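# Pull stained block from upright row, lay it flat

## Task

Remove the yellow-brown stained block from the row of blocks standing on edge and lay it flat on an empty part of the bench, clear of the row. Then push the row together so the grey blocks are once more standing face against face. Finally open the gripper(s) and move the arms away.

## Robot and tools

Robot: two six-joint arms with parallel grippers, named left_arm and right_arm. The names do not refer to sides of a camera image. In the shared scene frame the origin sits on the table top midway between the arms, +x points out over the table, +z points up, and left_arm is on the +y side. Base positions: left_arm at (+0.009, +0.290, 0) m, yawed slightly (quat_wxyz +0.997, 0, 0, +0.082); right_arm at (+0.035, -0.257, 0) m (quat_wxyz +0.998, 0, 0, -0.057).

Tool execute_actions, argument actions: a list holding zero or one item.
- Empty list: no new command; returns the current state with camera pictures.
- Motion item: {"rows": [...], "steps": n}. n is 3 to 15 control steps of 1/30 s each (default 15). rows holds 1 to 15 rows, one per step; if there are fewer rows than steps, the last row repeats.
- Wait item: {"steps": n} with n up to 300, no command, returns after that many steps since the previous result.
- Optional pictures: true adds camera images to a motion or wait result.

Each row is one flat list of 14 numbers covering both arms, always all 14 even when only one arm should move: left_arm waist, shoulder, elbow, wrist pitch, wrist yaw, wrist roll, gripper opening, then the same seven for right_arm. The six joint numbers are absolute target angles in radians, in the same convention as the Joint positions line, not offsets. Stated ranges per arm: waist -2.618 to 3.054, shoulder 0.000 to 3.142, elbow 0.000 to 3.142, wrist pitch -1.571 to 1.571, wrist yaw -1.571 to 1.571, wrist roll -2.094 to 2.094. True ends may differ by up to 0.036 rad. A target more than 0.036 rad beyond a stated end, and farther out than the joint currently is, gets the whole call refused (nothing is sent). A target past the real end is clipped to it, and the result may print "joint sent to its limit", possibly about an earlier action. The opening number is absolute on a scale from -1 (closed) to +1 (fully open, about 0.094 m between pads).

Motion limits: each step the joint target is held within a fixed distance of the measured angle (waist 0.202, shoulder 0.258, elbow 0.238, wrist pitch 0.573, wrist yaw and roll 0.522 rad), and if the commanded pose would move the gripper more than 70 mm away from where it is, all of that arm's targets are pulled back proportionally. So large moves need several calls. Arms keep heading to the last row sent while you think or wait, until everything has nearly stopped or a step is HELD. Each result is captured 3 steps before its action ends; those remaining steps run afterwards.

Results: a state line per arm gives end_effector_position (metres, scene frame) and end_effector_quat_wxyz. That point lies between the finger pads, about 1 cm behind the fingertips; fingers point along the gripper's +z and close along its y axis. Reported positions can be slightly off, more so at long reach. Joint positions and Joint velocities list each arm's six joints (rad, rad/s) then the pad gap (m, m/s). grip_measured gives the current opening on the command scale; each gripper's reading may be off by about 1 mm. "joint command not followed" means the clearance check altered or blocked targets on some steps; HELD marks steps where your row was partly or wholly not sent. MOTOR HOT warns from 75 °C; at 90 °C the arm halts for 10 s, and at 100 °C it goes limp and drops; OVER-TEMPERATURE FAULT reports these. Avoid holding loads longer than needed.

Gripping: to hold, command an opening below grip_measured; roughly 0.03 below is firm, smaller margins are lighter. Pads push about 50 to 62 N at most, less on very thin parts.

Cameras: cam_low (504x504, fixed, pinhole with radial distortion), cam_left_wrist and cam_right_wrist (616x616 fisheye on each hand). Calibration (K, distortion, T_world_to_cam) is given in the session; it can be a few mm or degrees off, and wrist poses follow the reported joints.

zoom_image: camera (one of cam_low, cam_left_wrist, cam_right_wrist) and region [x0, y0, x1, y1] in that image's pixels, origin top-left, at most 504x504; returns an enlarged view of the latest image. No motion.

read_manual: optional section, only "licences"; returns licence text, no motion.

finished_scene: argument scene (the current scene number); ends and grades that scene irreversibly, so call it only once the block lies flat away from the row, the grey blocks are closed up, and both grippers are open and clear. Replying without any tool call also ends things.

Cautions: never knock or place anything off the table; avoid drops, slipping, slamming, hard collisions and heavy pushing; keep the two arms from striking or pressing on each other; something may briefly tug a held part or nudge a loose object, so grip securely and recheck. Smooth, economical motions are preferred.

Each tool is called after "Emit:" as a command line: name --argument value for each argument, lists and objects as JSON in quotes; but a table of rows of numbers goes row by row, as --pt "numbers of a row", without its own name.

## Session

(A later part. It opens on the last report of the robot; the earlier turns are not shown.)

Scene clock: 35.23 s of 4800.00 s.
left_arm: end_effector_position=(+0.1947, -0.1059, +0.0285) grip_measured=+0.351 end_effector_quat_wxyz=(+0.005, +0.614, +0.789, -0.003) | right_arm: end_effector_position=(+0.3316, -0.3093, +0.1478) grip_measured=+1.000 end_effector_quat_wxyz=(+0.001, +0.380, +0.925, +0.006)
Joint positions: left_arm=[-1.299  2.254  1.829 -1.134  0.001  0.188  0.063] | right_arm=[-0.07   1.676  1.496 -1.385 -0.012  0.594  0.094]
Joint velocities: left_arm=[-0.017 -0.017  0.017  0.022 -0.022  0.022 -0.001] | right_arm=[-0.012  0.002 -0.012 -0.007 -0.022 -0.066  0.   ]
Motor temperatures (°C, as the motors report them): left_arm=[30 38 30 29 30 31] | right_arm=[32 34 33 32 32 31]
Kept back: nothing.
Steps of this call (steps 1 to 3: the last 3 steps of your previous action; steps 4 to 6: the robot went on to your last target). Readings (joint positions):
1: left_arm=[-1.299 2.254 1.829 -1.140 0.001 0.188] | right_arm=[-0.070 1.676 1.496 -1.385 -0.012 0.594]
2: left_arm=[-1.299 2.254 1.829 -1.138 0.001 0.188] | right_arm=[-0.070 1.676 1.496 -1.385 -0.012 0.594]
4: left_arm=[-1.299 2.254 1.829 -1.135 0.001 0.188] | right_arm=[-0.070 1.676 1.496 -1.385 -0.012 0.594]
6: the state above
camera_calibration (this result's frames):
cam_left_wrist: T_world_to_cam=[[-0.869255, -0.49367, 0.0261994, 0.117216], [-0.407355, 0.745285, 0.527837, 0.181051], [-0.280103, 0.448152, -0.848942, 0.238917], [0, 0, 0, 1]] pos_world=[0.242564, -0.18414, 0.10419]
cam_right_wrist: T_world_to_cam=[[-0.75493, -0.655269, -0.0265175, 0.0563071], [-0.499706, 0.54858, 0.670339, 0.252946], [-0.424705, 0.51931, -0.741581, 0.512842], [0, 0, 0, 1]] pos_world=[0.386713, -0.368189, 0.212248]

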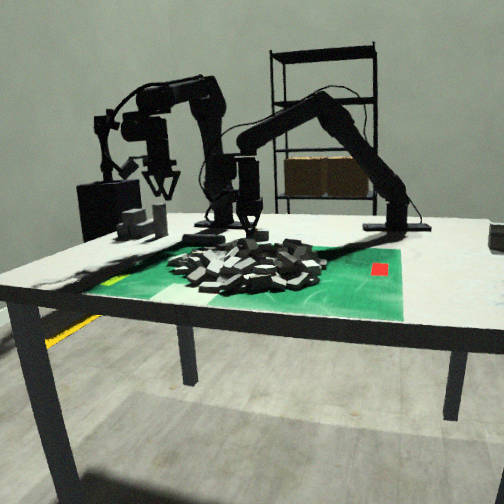

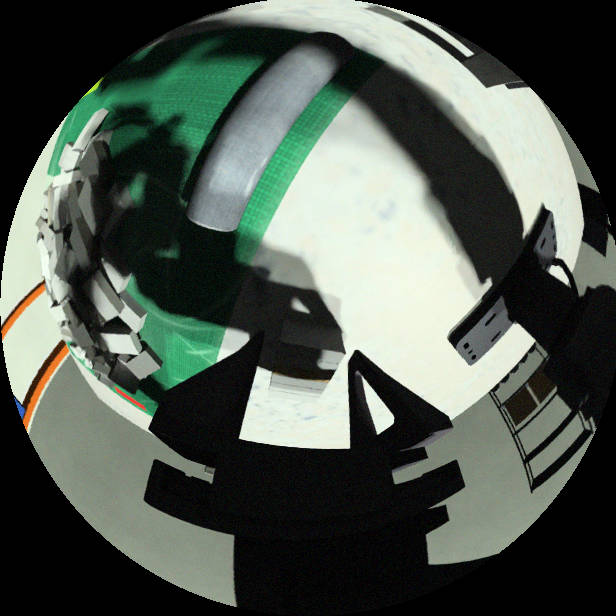

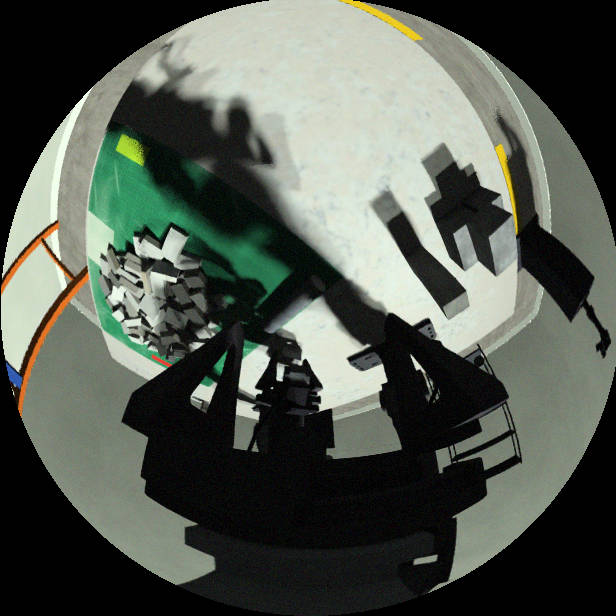

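Emit:
execute_actions --actions '[{"rows": [[-1.308,2.253,1.8207,-1.120,-0.005,0.181,0.2,-0.0604,1.679,1.508,-1.399,0,0.6,1],[-1.308,2.253,1.8207,-1.120,-0.005,0.181,0.08,-0.0604,1.679,1.508,-1.399,0,0.6,1],[-1.308,2.253,1.8207,-1.120,-0.005,0.181,0.0,-0.0604,1.679,1.508,-1.399,0,0.6,1],[-1.308,2.253,1.8207,-1.120,-0.005,0.181,-0.05,-0.0604,1.679,1.508,-1.399,0,0.6,1],[-1.308,2.253,1.8207,-1.120,-0.005,0.181,-0.08,-0.0604,1.679,1.508,-1.399,0,0.6,1],[-1.308,2.253,1.8207,-1.120,-0.005,0.181,-0.10,-0.0604,1.679,1.508,-1.399,0,0.6,1],[-1.308,2.253,1.8207,-1.120,-0.005,0.181,-0.12,-0.0604,1.679,1.508,-1.399,0,0.6,1]], "steps": 12}]' --pictures true

Scene clock: 39.57 s of 4800.00 s.
left_arm: end_effector_position=(+0.1953, -0.1064, +0.0285) grip_measured=-0.118 end_effector_quat_wxyz=(+0.007, +0.614, +0.789, -0.003) | right_arm: end_effector_position=(+0.3316, -0.3093, +0.1478) grip_measured=+1.000 end_effector_quat_wxyz=(+0.001, +0.380, +0.925, +0.006)
Joint positions: left_arm=[-1.299  2.254  1.829 -1.131 -0.001  0.188  0.041] | right_arm=[-0.07   1.676  1.496 -1.385 -0.012  0.594  0.094]
Joint velocities: left_arm=[-0.017 -0.002 -0.007  0.037  0.007  0.022 -0.003] | right_arm=[ 0.002 -0.007 -0.002  0.037 -0.022  0.051  0.   ]
Motor temperatures (°C, as the motors report them): left_arm=[30 38 30 29 30 31] | right_arm=[32 34 33 31 32 31]
Steps of this call (steps 1 to 15: the robot went on to your last target; steps 16 to 90: nothing new was sent; then 1.03 s passed at rest; steps 91 to 99: the first 9 steps of this action). Readings (joint positions):
91: left_arm=[-1.299 2.254 1.829 -1.132 0.001 0.188] | right_arm=[-0.070 1.676 1.496 -1.385 -0.012 0.594]
92: left_arm=[-1.299 2.254 1.829 -1.132 0.001 0.188] | right_arm=[-0.070 1.676 1.496 -1.385 -0.012 0.594]
94: left_arm=[-1.299 2.254 1.829 -1.132 0.001 0.188] | right_arm=[-0.070 1.676 1.496 -1.385 -0.012 0.594]
98: left_arm=[-1.299 2.254 1.829 -1.131 0.000 0.188] | right_arm=[-0.070 1.676 1.496 -1.385 -0.012 0.594]
99: the state above
camera_calibration (this result's frames):
cam_left_wrist: T_world_to_cam=[[-0.869126, -0.493982, 0.0245188, 0.117491], [-0.409161, 0.745971, 0.525467, 0.182121], [-0.277862, 0.446665, -0.850461, 0.238742], [0, 0, 0, 1]] pos_world=[0.242968, -0.184456, 0.104461]
cam_right_wrist: T_world_to_cam=[[-0.75493, -0.655269, -0.0265175, 0.0563071], [-0.499706, 0.54858, 0.670339, 0.252946], [-0.424705, 0.51931, -0.741581, 0.512842], [0, 0, 0, 1]] pos_world=[0.386713, -0.368189, 0.212248]

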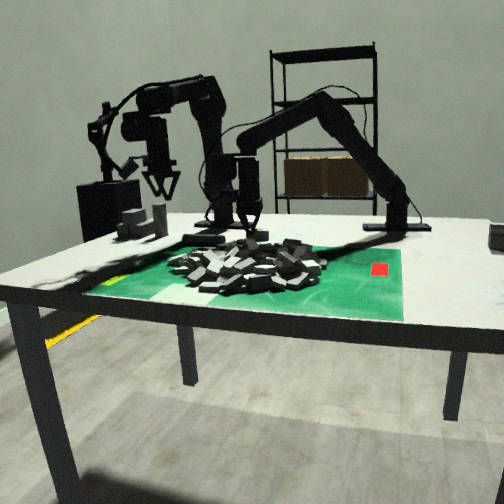

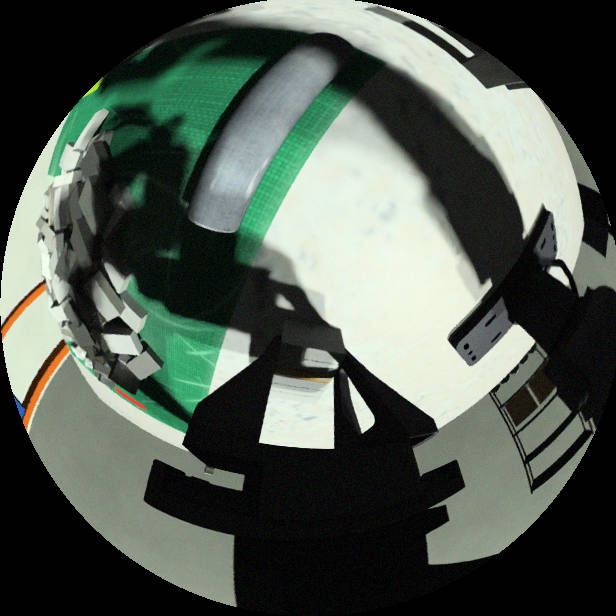

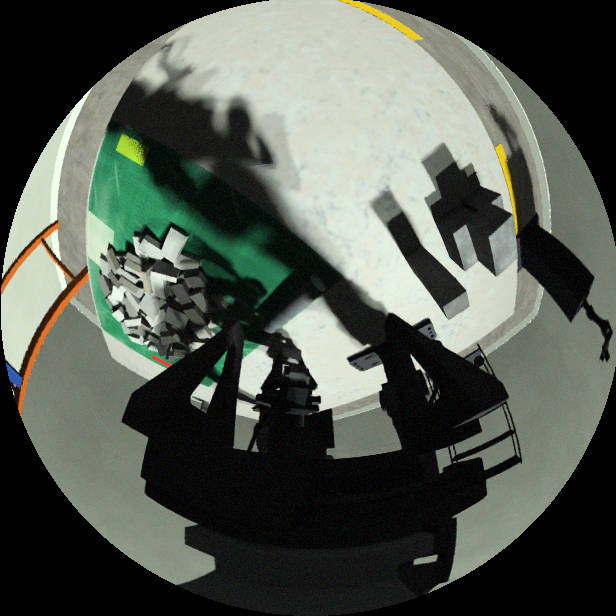

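Emit:
zoom_image --camera "cam_left_wrist" --region '[250, 310, 370, 430]'

Emit:
execute_actions --actions '[{"rows": [[-1.308,2.253,1.8207,-1.120,-0.005,0.181,-0.14,-0.0604,1.679,1.508,-1.399,0,0.6,1],[-1.308,2.253,1.8207,-1.120,-0.005,0.181,-0.155,-0.0604,1.679,1.508,-1.399,0,0.6,1],[-1.308,2.253,1.8207,-1.120,-0.005,0.181,-0.17,-0.0604,1.679,1.508,-1.399,0,0.6,1]], "steps": 9}]' --pictures true

Region (250, 310, 370, 430) of cam_left_wrist's 616x616 image, scaled by 4.200, with more detail than that image has.

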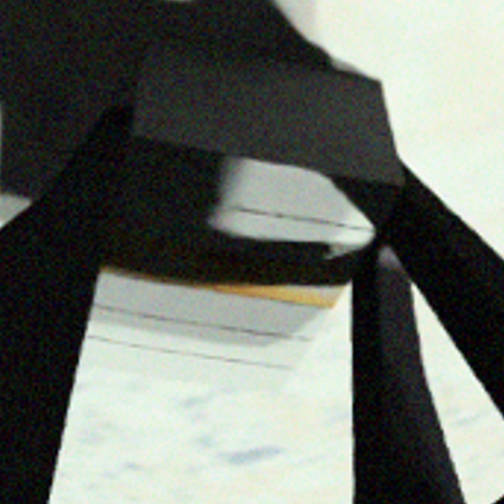

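Scene clock: 40.03 s of 4800.00 s.
left_arm: end_effector_position=(+0.1954, -0.1065, +0.0285) grip_measured=-0.151 end_effector_quat_wxyz=(+0.007, +0.614, +0.789, -0.003) | right_arm: end_effector_position=(+0.3316, -0.3093, +0.1478) grip_measured=+1.000 end_effector_quat_wxyz=(+0.001, +0.380, +0.925, +0.006)
Joint positions: left_arm=[-1.299  2.254  1.829 -1.131 -0.001  0.188  0.04 ] | right_arm=[-0.07   1.676  1.496 -1.385 -0.012  0.594  0.094]
Joint velocities: left_arm=[ 0.007  0.012  0.032 -0.022 -0.022 -0.037  0.001] | right_arm=[-0.007  0.012  0.002 -0.022 -0.007  0.066  0.   ]
Motor temperatures (°C, as the motors report them): left_arm=[30 38 30 29 30 31] | right_arm=[32 34 33 31 32 31]
Steps of this call (steps 1 to 3: the last 3 steps of your previous action; steps 4 to 8: the robot went on to your last target; steps 9 to 14: the first 6 steps of this action). Readings (joint positions):
9: left_arm=[-1.299 2.254 1.829 -1.131 -0.001 0.188] | right_arm=[-0.070 1.676 1.496 -1.385 -0.012 0.594]
10: left_arm=[-1.299 2.254 1.829 -1.131 -0.001 0.188] | right_arm=[-0.070 1.676 1.496 -1.385 -0.012 0.594]
12: left_arm=[-1.299 2.254 1.829 -1.131 -0.001 0.188] | right_arm=[-0.070 1.676 1.496 -1.385 -0.012 0.594]
14: the state above
camera_calibration (this result's frames):
cam_left_wrist: T_world_to_cam=[[-0.869136, -0.493983, 0.0241695, 0.117563], [-0.409431, 0.746065, 0.525122, 0.182277], [-0.277433, 0.446506, -0.850684, 0.238702], [0, 0, 0, 1]] pos_world=[0.243032, -0.184499, 0.104501]
cam_right_wrist: T_world_to_cam=[[-0.75493, -0.655269, -0.0265175, 0.0563071], [-0.499706, 0.54858, 0.670339, 0.252946], [-0.424705, 0.51931, -0.741581, 0.512842], [0, 0, 0, 1]] pos_world=[0.386713, -0.368189, 0.212248]

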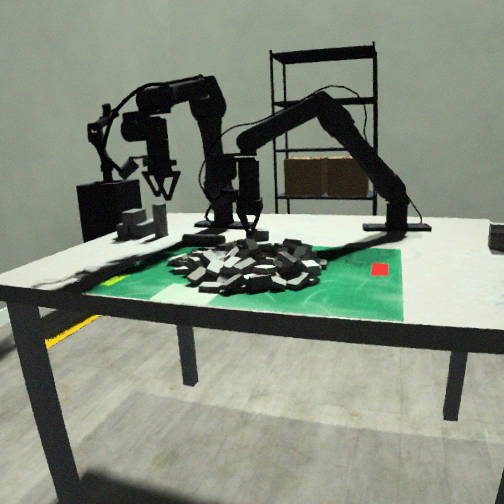

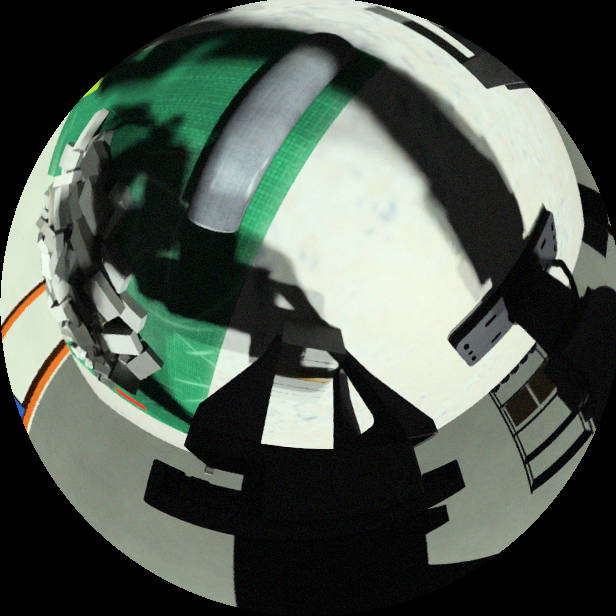

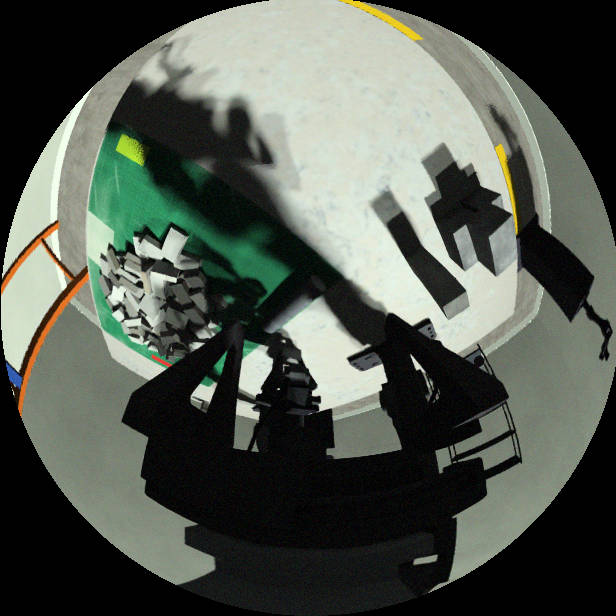

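Emit:
execute_actions --actions '[{"steps": 4}]' --pictures true

Emit:
zoom_image --camera "cam_left_wrist" --region '[250, 310, 370, 430]'

Scene clock: 40.17 s of 4800.00 s.
left_arm: end_effector_position=(+0.1954, -0.1065, +0.0285) grip_measured=-0.151 end_effector_quat_wxyz=(+0.007, +0.614, +0.789, -0.003) | right_arm: end_effector_position=(+0.3316, -0.3093, +0.1478) grip_measured=+1.000 end_effector_quat_wxyz=(+0.001, +0.380, +0.925, +0.006)
Joint positions: left_arm=[-1.299  2.254  1.829 -1.131 -0.001  0.188  0.04 ] | right_arm=[-0.07   1.676  1.496 -1.385 -0.012  0.594  0.094]
Joint velocities: left_arm=[-0.007 -0.007 -0.002  0.022  0.051 -0.081 -0.001] | right_arm=[-0.002  0.007 -0.002 -0.095  0.022  0.022  0.   ]
Motor temperatures (°C, as the motors report them): left_arm=[30 38 30 29 30 31] | right_arm=[32 34 33 31 32 31]
Kept back: nothing.
Steps of this call (steps 1 to 3: the last 3 steps of your previous action; step 4: the robot went on to your last target). Readings (joint positions):
1: left_arm=[-1.299 2.254 1.829 -1.131 -0.001 0.188] | right_arm=[-0.070 1.676 1.496 -1.385 -0.012 0.594]
2: left_arm=[-1.299 2.254 1.829 -1.131 -0.001 0.188] | right_arm=[-0.070 1.676 1.496 -1.385 -0.012 0.594]
4: the state above
camera_calibration (this result's frames):
cam_left_wrist: T_world_to_cam=[[-0.869136, -0.493983, 0.0241695, 0.117563], [-0.409431, 0.746065, 0.525122, 0.182277], [-0.277433, 0.446506, -0.850684, 0.238702], [0, 0, 0, 1]] pos_world=[0.243032, -0.184499, 0.104501]
cam_right_wrist: T_world_to_cam=[[-0.75493, -0.655269, -0.0265175, 0.0563071], [-0.499706, 0.54858, 0.670339, 0.252946], [-0.424705, 0.51931, -0.741581, 0.512842], [0, 0, 0, 1]] pos_world=[0.386713, -0.368189, 0.212248]

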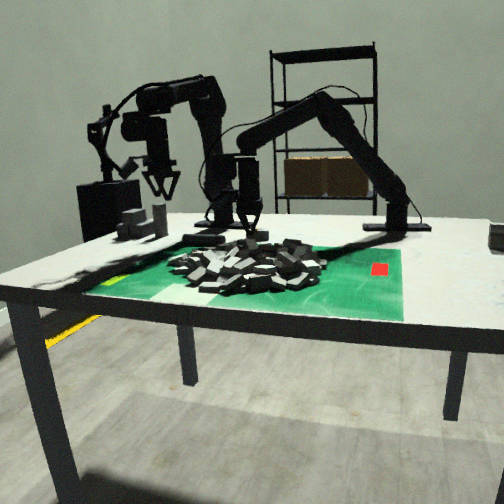

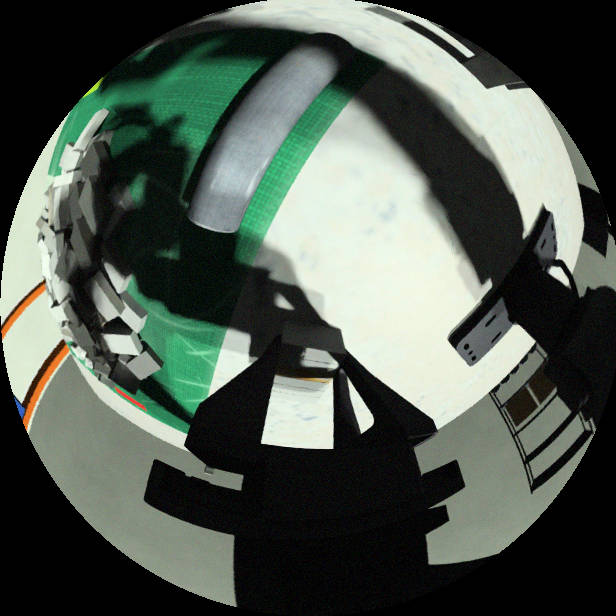

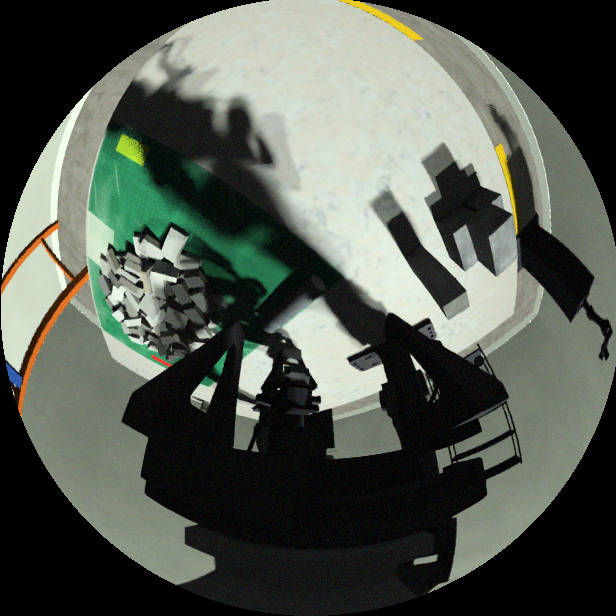

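Region (250, 310, 370, 430) of cam_left_wrist's 616x616 image, scaled by 4.200, with more detail than that image has.

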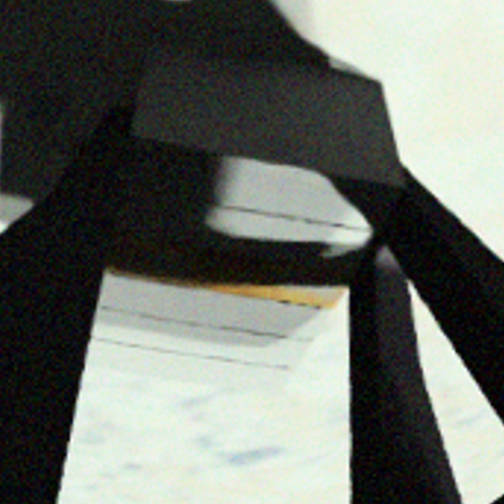

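Emit:
execute_actions --actions '[{"rows": [[-1.308,2.253,1.8207,-1.120,-0.005,0.181,-0.08,-0.0604,1.679,1.508,-1.399,0,0.6,1],[-1.308,2.253,1.830,-1.120,-0.005,0.181,0.0,-0.0604,1.679,1.508,-1.399,0,0.6,1],[-1.308,2.253,1.840,-1.120,-0.005,0.181,0.0,-0.0604,1.679,1.508,-1.399,0,0.6,1],[-1.308,2.253,1.848,-1.119,-0.005,0.181,0.0,-0.0604,1.679,1.508,-1.399,0,0.6,1],[-1.308,2.253,1.855,-1.118,-0.005,0.181,0.0,-0.0604,1.679,1.508,-1.399,0,0.6,1],[-1.308,2.253,1.860,-1.117,-0.005,0.181,0.0,-0.0604,1.679,1.508,-1.399,0,0.6,1],[-1.308,2.253,1.864,-1.116,-0.005,0.181,0.0,-0.0604,1.679,1.508,-1.399,0,0.6,1],[-1.308,2.253,1.866,-1.115,-0.005,0.181,0.0,-0.0604,1.679,1.508,-1.399,0,0.6,1]], "steps": 15}]' --pictures true

Scene clock: 41.87 s of 4800.00 s.
left_arm: end_effector_position=(+0.1971, -0.1102, +0.0313) grip_measured=-0.001 end_effector_quat_wxyz=(+0.014, +0.614, +0.789, -0.006) | right_arm: end_effector_position=(+0.3316, -0.3093, +0.1478) grip_measured=+1.000 end_effector_quat_wxyz=(+0.001, +0.380, +0.925, +0.006)
Joint positions: left_arm=[-1.299  2.254  1.84  -1.127 -0.001  0.188  0.047] | right_arm=[-0.07   1.676  1.496 -1.385 -0.012  0.594  0.094]
Joint velocities: left_arm=[-0.002 -0.002  0.027  0.022 -0.022 -0.051 -0.001] | right_arm=[ 0.002  0.002 -0.002 -0.037 -0.007  0.007  0.   ]
Motor temperatures (°C, as the motors report them): left_arm=[30 38 30 29 30 31] | right_arm=[32 33 33 31 32 31]
Steps of this call (steps 1 to 15: the robot went on to your last target; steps 16 to 39: nothing new was sent; steps 40 to 51: the first 12 steps of this action). Readings (joint positions):
40: left_arm=[-1.299 2.254 1.829 -1.131 -0.001 0.188] | right_arm=[-0.070 1.676 1.496 -1.385 -0.012 0.594]
41: left_arm=[-1.299 2.254 1.829 -1.130 -0.001 0.188] | right_arm=[-0.070 1.676 1.496 -1.385 -0.012 0.594]
43: left_arm=[-1.299 2.254 1.829 -1.130 -0.001 0.188] | right_arm=[-0.070 1.676 1.496 -1.385 -0.012 0.594]
47: left_arm=[-1.299 2.254 1.832 -1.129 -0.001 0.188] | right_arm=[-0.070 1.676 1.496 -1.385 -0.012 0.594]
51: the state above
camera_calibration (this result's frames):
cam_left_wrist: T_world_to_cam=[[-0.869291, -0.493649, 0.0253661, 0.11719], [-0.412692, 0.753061, 0.51243, 0.186203], [-0.272063, 0.434983, -0.858354, 0.241117], [0, 0, 0, 1]] pos_world=[0.244316, -0.187253, 0.108575]
cam_right_wrist: T_world_to_cam=[[-0.75493, -0.655269, -0.0265175, 0.0563071], [-0.499706, 0.54858, 0.670339, 0.252946], [-0.424705, 0.51931, -0.741581, 0.512842], [0, 0, 0, 1]] pos_world=[0.386713, -0.368189, 0.212248]

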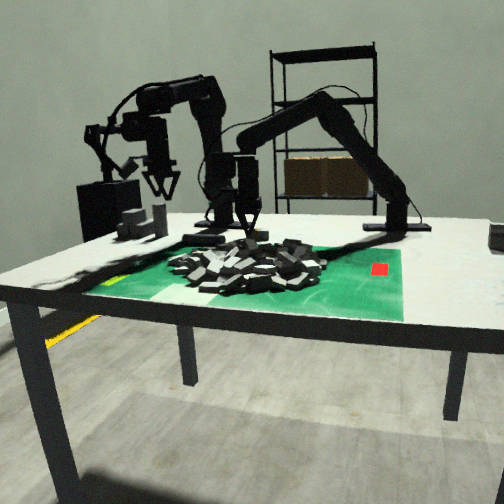

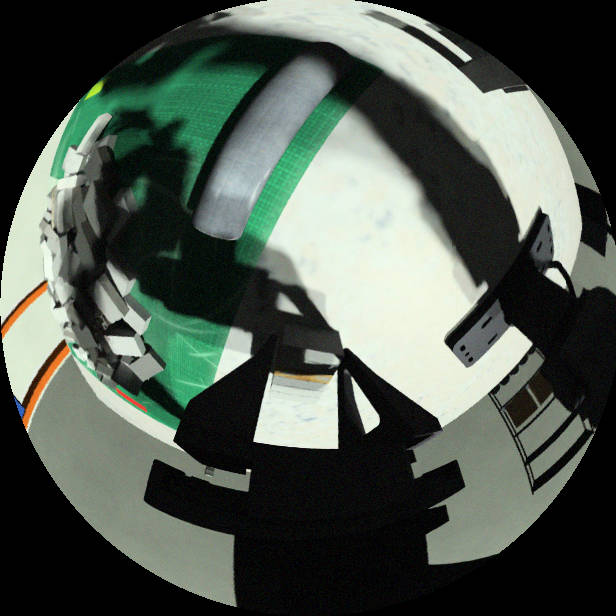

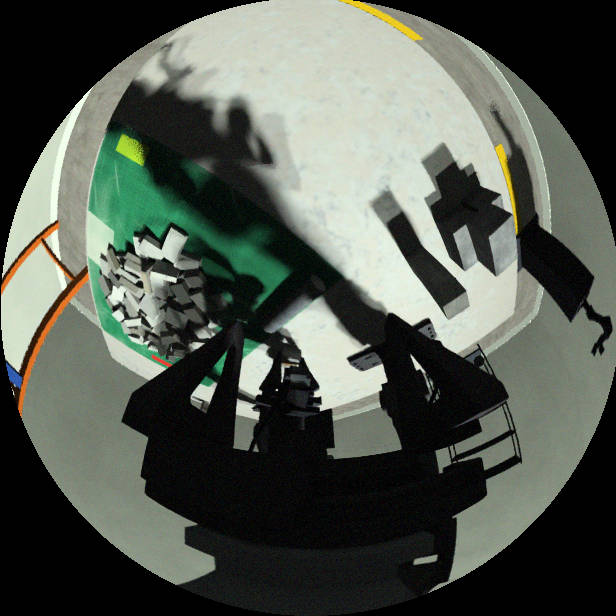

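Emit:
execute_actions --actions '[{"steps": 8}]' --pictures true

Emit:
zoom_image --camera "cam_left_wrist" --region '[250, 310, 370, 430]'

Scene clock: 42.13 s of 4800.00 s.
left_arm: end_effector_position=(+0.1973, -0.1106, +0.0314) grip_measured=-0.001 end_effector_quat_wxyz=(+0.014, +0.614, +0.789, -0.007) | right_arm: end_effector_position=(+0.3316, -0.3093, +0.1478) grip_measured=+1.000 end_effector_quat_wxyz=(+0.001, +0.380, +0.925, +0.006)
Joint positions: left_arm=[-1.299  2.254  1.84  -1.126 -0.001  0.188  0.047] | right_arm=[-0.07   1.676  1.496 -1.385 -0.012  0.594  0.094]
Joint velocities: left_arm=[-0.022  0.012 -0.012 -0.007 -0.007 -0.007 -0.001] | right_arm=[ 0.017 -0.002 -0.022 -0.007  0.007  0.037  0.   ]
Motor temperatures (°C, as the motors report them): left_arm=[30 39 30 29 30 31] | right_arm=[32 33 33 31 32 31]
Kept back: nothing.
Steps of this call (steps 1 to 3: the last 3 steps of your previous action; steps 4 to 8: the robot went on to your last target). Readings (joint positions):
1: left_arm=[-1.299 2.254 1.840 -1.126 -0.001 0.188] | right_arm=[-0.070 1.676 1.496 -1.385 -0.012 0.594]
2: left_arm=[-1.299 2.254 1.840 -1.126 -0.001 0.188] | right_arm=[-0.070 1.676 1.496 -1.385 -0.012 0.594]
4: left_arm=[-1.299 2.254 1.840 -1.126 -0.001 0.188] | right_arm=[-0.070 1.676 1.496 -1.385 -0.012 0.594]
8: the state above
camera_calibration (this result's frames):
cam_left_wrist: T_world_to_cam=[[-0.869308, -0.493613, 0.0254885, 0.117159], [-0.413021, 0.753769, 0.511122, 0.186672], [-0.271509, 0.433795, -0.85913, 0.241194], [0, 0, 0, 1]] pos_world=[0.244433, -0.187505, 0.108818]
cam_right_wrist: T_world_to_cam=[[-0.75493, -0.655269, -0.0265175, 0.0563071], [-0.499706, 0.54858, 0.670339, 0.252946], [-0.424705, 0.51931, -0.741581, 0.512842], [0, 0, 0, 1]] pos_world=[0.386713, -0.368189, 0.212248]

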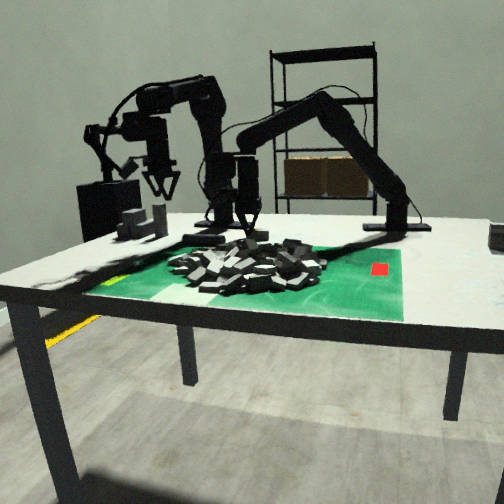

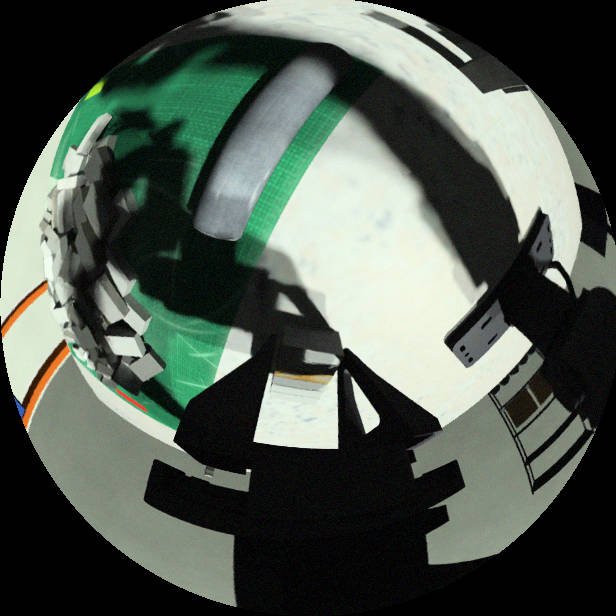

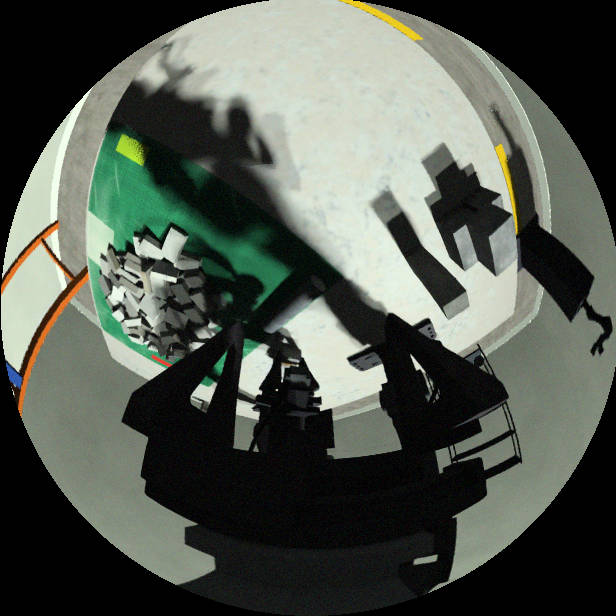

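Region (250, 310, 370, 430) of cam_left_wrist's 616x616 image, scaled by 4.200, with more detail than that image has.

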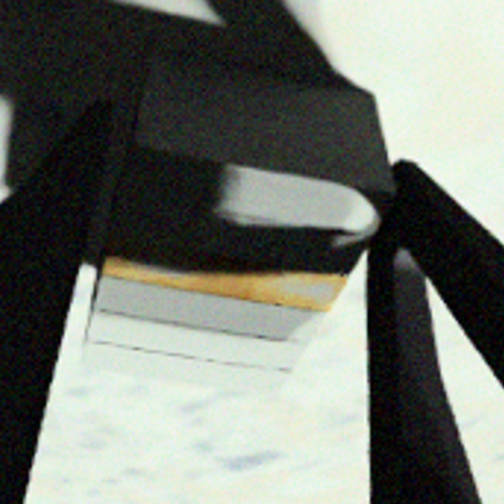

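Emit:
zoom_image --camera "cam_left_wrist" --region '[300, 340, 360, 400]'

Emit:
zoom_image --camera "cam_left_wrist" --region '[260, 335, 320, 395]'

Region (300, 340, 360, 400) of cam_left_wrist's 616x616 image, scaled by 8.400, with more detail than that image has.

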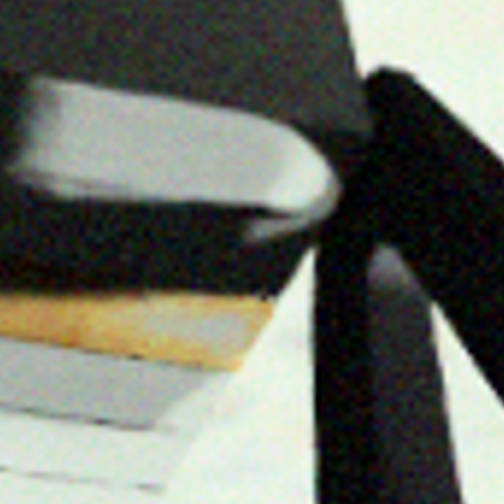

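Region (260, 335, 320, 395) of cam_left_wrist's 616x616 image, scaled by 8.400, with more detail than that image has.

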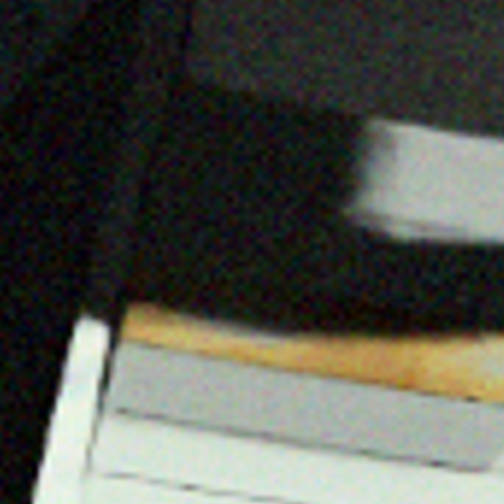

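Emit:
execute_actions --actions '[{"rows": [[-1.308,2.253,1.869,-1.115,-0.005,0.181,0.0,-0.0604,1.679,1.508,-1.399,0,0.6,1],[-1.308,2.253,1.871,-1.115,-0.005,0.181,0.0,-0.0604,1.679,1.508,-1.399,0,0.6,1],[-1.308,2.253,1.873,-1.115,-0.005,0.181,0.0,-0.0604,1.679,1.508,-1.399,0,0.6,1]], "steps": 12}]' --pictures false

Scene clock: 45.43 s of 4800.00 s.
left_arm: end_effector_position=(+0.1973, -0.1106, +0.0314) grip_measured=-0.001 end_effector_quat_wxyz=(+0.014, +0.614, +0.789, -0.007) | right_arm: end_effector_position=(+0.3316, -0.3093, +0.1478) grip_measured=+1.000 end_effector_quat_wxyz=(+0.001, +0.380, +0.925, +0.006)
Joint positions: left_arm=[-1.299  2.254  1.84  -1.126 -0.001  0.188  0.047] | right_arm=[-0.07   1.676  1.496 -1.385 -0.012  0.594  0.094]
Joint velocities: left_arm=[ 0.002 -0.007 -0.017 -0.007 -0.037 -0.007 -0.001] | right_arm=[-0.017 -0.022  0.002  0.051 -0.066  0.051  0.   ]
Motor temperatures (°C, as the motors report them): left_arm=[30 39 31 29 30 31] | right_arm=[32 33 33 31 32 31]
Steps of this call (steps 1 to 15: the robot went on to your last target; steps 16 to 90: nothing new was sent; steps 91 to 99: the first 9 steps of this action). Readings (joint positions):
91: left_arm=[-1.299 2.254 1.840 -1.126 -0.001 0.188] | right_arm=[-0.070 1.676 1.496 -1.385 -0.012 0.594]
92: left_arm=[-1.299 2.254 1.840 -1.126 -0.001 0.188] | right_arm=[-0.070 1.676 1.496 -1.385 -0.012 0.594]
94: left_arm=[-1.299 2.254 1.840 -1.126 -0.001 0.188] | right_arm=[-0.070 1.676 1.496 -1.385 -0.012 0.594]
98: left_arm=[-1.299 2.254 1.840 -1.126 -0.001 0.188] | right_arm=[-0.070 1.676 1.496 -1.385 -0.012 0.594]
99: the state above

Emit:
execute_actions --actions '[{"rows": [[-1.308,2.253,1.866,-1.104,-0.005,0.181,0.0,-0.0604,1.679,1.508,-1.399,0,0.6,1],[-1.308,2.253,1.860,-1.102,-0.005,0.181,0.0,-0.0604,1.679,1.508,-1.399,0,0.6,1],[-1.308,2.253,1.855,-1.102,-0.005,0.181,-0.03,-0.0604,1.679,1.508,-1.399,0,0.6,1],[-1.308,2.253,1.855,-1.105,-0.005,0.181,-0.06,-0.0604,1.679,1.508,-1.399,0,0.6,1],[-1.308,2.253,1.855,-1.108,-0.005,0.181,-0.08,-0.0604,1.679,1.508,-1.399,0,0.6,1],[-1.308,2.253,1.855,-1.108,-0.005,0.181,-0.10,-0.0604,1.679,1.508,-1.399,0,0.6,1],[-1.308,2.253,1.855,-1.108,-0.005,0.181,-0.10,-0.0604,1.679,1.508,-1.399,0,0.6,1],[-1.308,2.253,1.855,-1.108,-0.005,0.181,-0.10,-0.0604,1.679,1.508,-1.399,0,0.6,1]], "steps": 12}]' --pictures false

Scene clock: 47.80 s of 4800.00 s.
left_arm: end_effector_position=(+0.1980, -0.1121, +0.0314) grip_measured=-0.099 end_effector_quat_wxyz=(+0.017, +0.614, +0.789, -0.008) | right_arm: end_effector_position=(+0.3316, -0.3093, +0.1478) grip_measured=+1.000 end_effector_quat_wxyz=(+0.001, +0.380, +0.925, +0.006)
Joint positions: left_arm=[-1.299  2.254  1.84  -1.119 -0.001  0.188  0.042] | right_arm=[-0.07   1.676  1.496 -1.385 -0.012  0.594  0.094]
Joint velocities: left_arm=[-0.012 -0.017  0.017 -0.022  0.081 -0.007 -0.001] | right_arm=[-0.002  0.007 -0.027  0.066 -0.051 -0.051  0.   ]
Motor temperatures (°C, as the motors report them): left_arm=[30 39 31 29 30 31] | right_arm=[32 33 33 31 32 31]
Steps of this call (steps 1 to 3: the last 3 steps of your previous action; steps 4 to 15: the robot went on to your last target; steps 16 to 62: nothing new was sent; steps 63 to 71: the first 9 steps of this action). Readings (joint positions):
63: left_arm=[-1.299 2.254 1.840 -1.125 -0.001 0.188] | right_arm=[-0.070 1.676 1.496 -1.385 -0.012 0.594]
64: left_arm=[-1.299 2.254 1.840 -1.123 -0.001 0.188] | right_arm=[-0.070 1.676 1.496 -1.385 -0.012 0.594]
66: left_arm=[-1.299 2.254 1.840 -1.120 -0.001 0.188] | right_arm=[-0.070 1.676 1.496 -1.385 -0.012 0.594]
70: left_arm=[-1.299 2.254 1.840 -1.119 -0.001 0.188] | right_arm=[-0.070 1.676 1.496 -1.385 -0.012 0.594]
71: the state above

Emit:
execute_actions --actions '[]'

Scene clock: 48.87 s of 4800.00 s.
left_arm: end_effector_position=(+0.1980, -0.1121, +0.0314) grip_measured=-0.099 end_effector_quat_wxyz=(+0.017, +0.614, +0.789, -0.008) | right_arm: end_effector_position=(+0.3316, -0.3093, +0.1478) grip_measured=+1.000 end_effector_quat_wxyz=(+0.001, +0.380, +0.925, +0.006)
Joint positions: left_arm=[-1.299  2.254  1.84  -1.119 -0.001  0.188  0.042] | right_arm=[-0.07   1.676  1.496 -1.385 -0.012  0.594  0.094]
Joint velocities: left_arm=[-0.002  0.002 -0.007  0.007 -0.022 -0.037 -0.001] | right_arm=[-0.007 -0.002 -0.007 -0.007  0.037 -0.007  0.   ]
Motor temperatures (°C, as the motors report them): left_arm=[30 39 31 29 30 31] | right_arm=[32 33 33 31 32 31]
Kept back: nothing.
Steps of this call (steps 1 to 3: the last 3 steps of your previous action; steps 4 to 15: the robot went on to your last target; steps 16 to 32: nothing new was sent). Readings (joint positions):
1: left_arm=[-1.299 2.254 1.840 -1.119 -0.001 0.188] | right_arm=[-0.070 1.676 1.496 -1.385 -0.012 0.594]
2: left_arm=[-1.299 2.254 1.840 -1.119 -0.001 0.188] | right_arm=[-0.070 1.676 1.496 -1.385 -0.012 0.594]
4: left_arm=[-1.299 2.254 1.840 -1.119 -0.001 0.188] | right_arm=[-0.070 1.676 1.496 -1.385 -0.012 0.594]
8: left_arm=[-1.299 2.254 1.840 -1.119 -0.001 0.188] | right_arm=[-0.070 1.676 1.496 -1.385 -0.012 0.594]
32: the state above
All arms were judged still, so your last target was given up. Only a new action makes them travel on or press farther. Fingers that are still opening or closing keep moving.
camera_calibration (this result's frames):
cam_left_wrist: T_world_to_cam=[[-0.869378, -0.493462, 0.0260081, 0.117043], [-0.414414, 0.756757, 0.505549, 0.188812], [-0.269151, 0.428735, -0.862406, 0.241128], [0, 0, 0, 1]] pos_world=[0.244901, -0.188509, 0.109452]
cam_right_wrist: T_world_to_cam=[[-0.75493, -0.655269, -0.0265175, 0.0563071], [-0.499706, 0.54858, 0.670339, 0.252946], [-0.424705, 0.51931, -0.741581, 0.512842], [0, 0, 0, 1]] pos_world=[0.386713, -0.368189, 0.212248]

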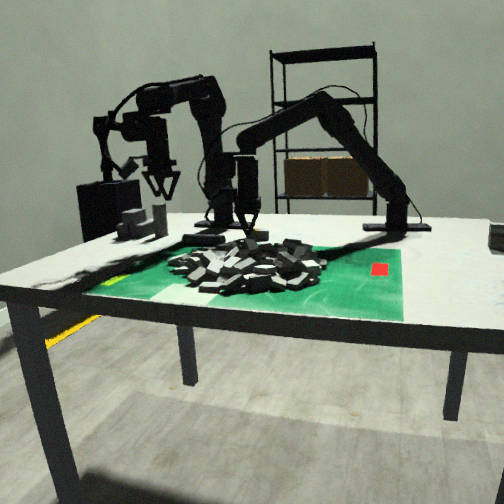

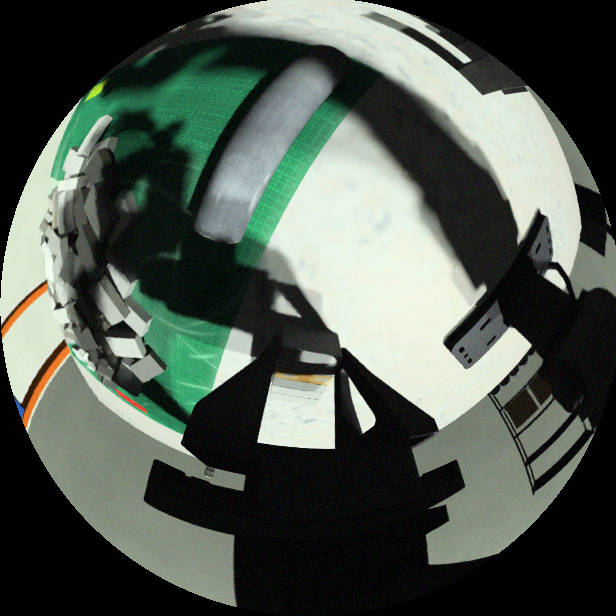

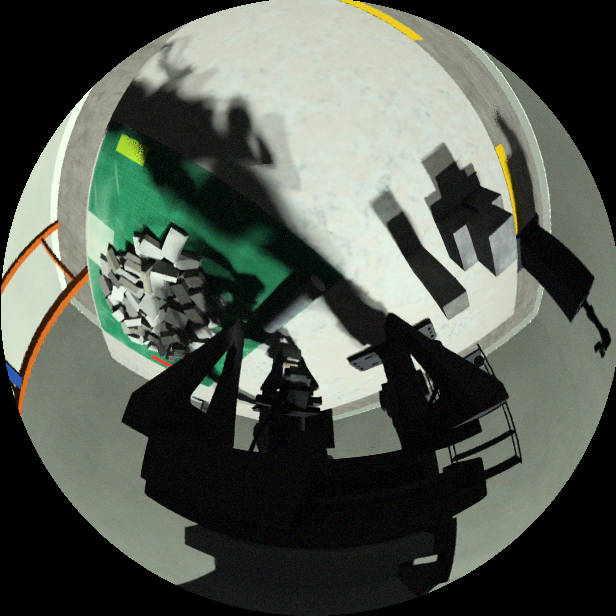

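Emit:
zoom_image --camera "cam_left_wrist" --region '[240, 300, 380, 440]'

Region (240, 300, 380, 440) of cam_left_wrist's 616x616 image, scaled by 3.600, with more detail than that image has.

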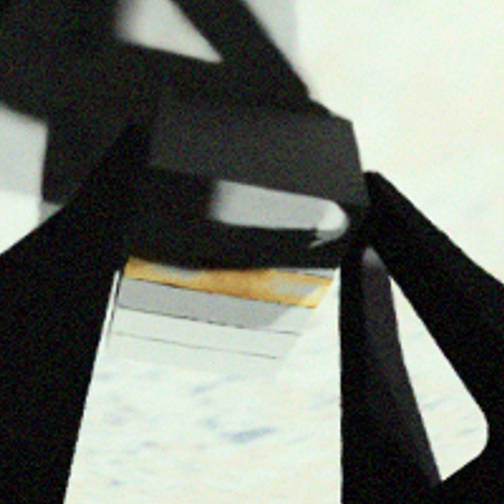

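Emit:
execute_actions --actions '[{"rows": [[-1.308,2.253,1.855,-1.108,-0.005,0.181,-0.125,-0.0604,1.679,1.508,-1.399,0,0.6,1],[-1.308,2.253,1.855,-1.108,-0.005,0.181,-0.14,-0.0604,1.679,1.508,-1.399,0,0.6,1],[-1.308,2.253,1.855,-1.108,-0.005,0.181,-0.155,-0.0604,1.679,1.508,-1.399,0,0.6,1],[-1.308,2.253,1.855,-1.108,-0.005,0.181,-0.165,-0.0604,1.679,1.508,-1.399,0,0.6,1],[-1.308,2.253,1.855,-1.108,-0.005,0.181,-0.175,-0.0604,1.679,1.508,-1.399,0,0.6,1],[-1.308,2.253,1.855,-1.108,-0.005,0.181,-0.182,-0.0604,1.679,1.508,-1.399,0,0.6,1]], "steps": 12}]' --pictures true

Scene clock: 49.73 s of 4800.00 s.
left_arm: end_effector_position=(+0.1979, -0.1121, +0.0314) grip_measured=-0.155 end_effector_quat_wxyz=(+0.017, +0.614, +0.789, -0.008) | right_arm: end_effector_position=(+0.3316, -0.3093, +0.1478) grip_measured=+1.000 end_effector_quat_wxyz=(+0.001, +0.380, +0.925, +0.006)
Joint positions: left_arm=[-1.299  2.254  1.84  -1.119 -0.001  0.187  0.04 ] | right_arm=[-0.07   1.676  1.496 -1.385 -0.012  0.594  0.094]
Joint velocities: left_arm=[ 0.017 -0.012  0.002 -0.037  0.007 -0.022  0.001] | right_arm=[ 0.002  0.002  0.017 -0.007 -0.037  0.007  0.   ]
Motor temperatures (°C, as the motors report them): left_arm=[30 39 31 29 30 31] | right_arm=[32 33 33 31 32 31]
Steps of this call (steps 1 to 17: nothing new was sent; steps 18 to 26: the first 9 steps of this action). Readings (joint positions):
18: left_arm=[-1.299 2.254 1.840 -1.119 -0.001 0.188] | right_arm=[-0.070 1.676 1.496 -1.385 -0.012 0.594]
19: left_arm=[-1.299 2.254 1.840 -1.119 -0.001 0.187] | right_arm=[-0.070 1.676 1.496 -1.385 -0.012 0.594]
21: left_arm=[-1.299 2.254 1.840 -1.119 -0.001 0.187] | right_arm=[-0.070 1.676 1.496 -1.385 -0.012 0.594]
25: left_arm=[-1.299 2.254 1.840 -1.119 -0.001 0.187] | right_arm=[-0.070 1.676 1.496 -1.385 -0.012 0.594]
26: the state above
camera_calibration (this result's frames):
cam_left_wrist: T_world_to_cam=[[-0.869188, -0.493777, 0.0264024, 0.11689], [-0.41451, 0.75669, 0.505571, 0.188819], [-0.269618, 0.428492, -0.862381, 0.241188], [0, 0, 0, 1]] pos_world=[0.244895, -0.188507, 0.109448]
cam_right_wrist: T_world_to_cam=[[-0.75493, -0.655269, -0.0265175, 0.0563071], [-0.499706, 0.54858, 0.670339, 0.252946], [-0.424705, 0.51931, -0.741581, 0.512842], [0, 0, 0, 1]] pos_world=[0.386713, -0.368189, 0.212248]

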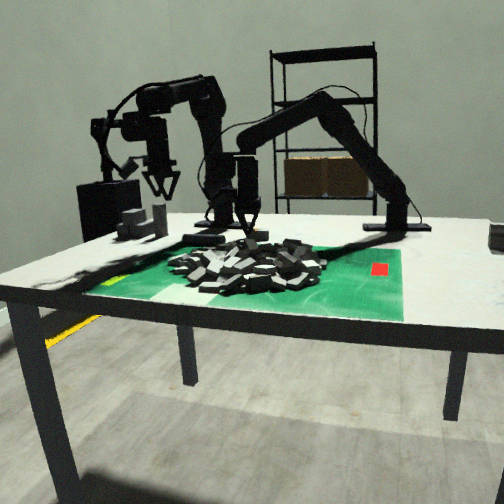

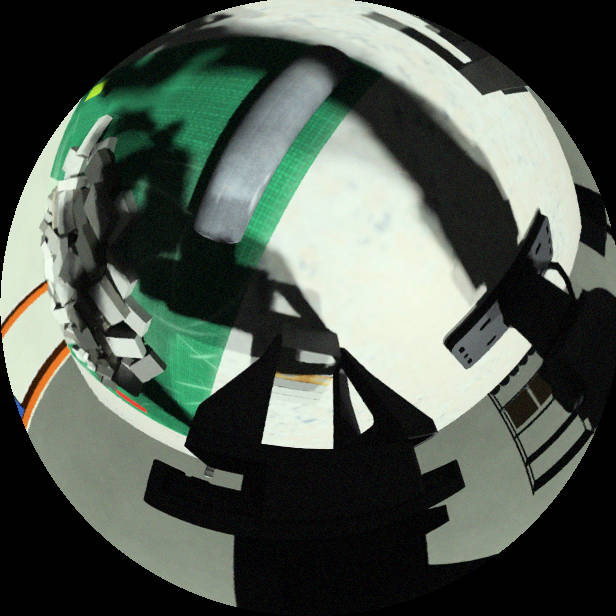

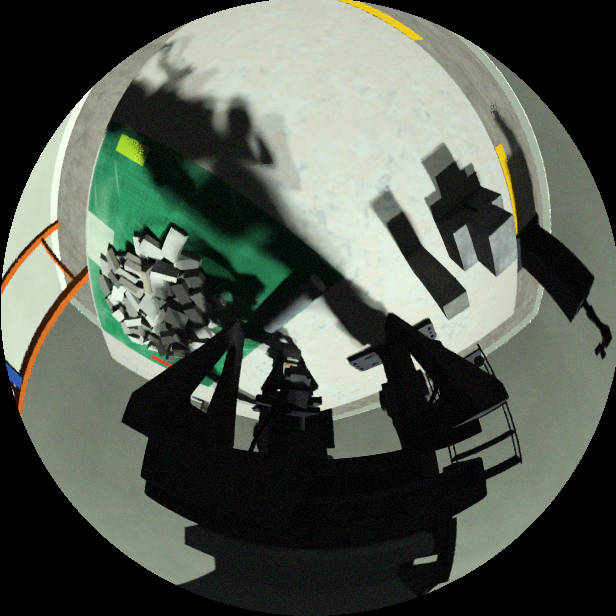

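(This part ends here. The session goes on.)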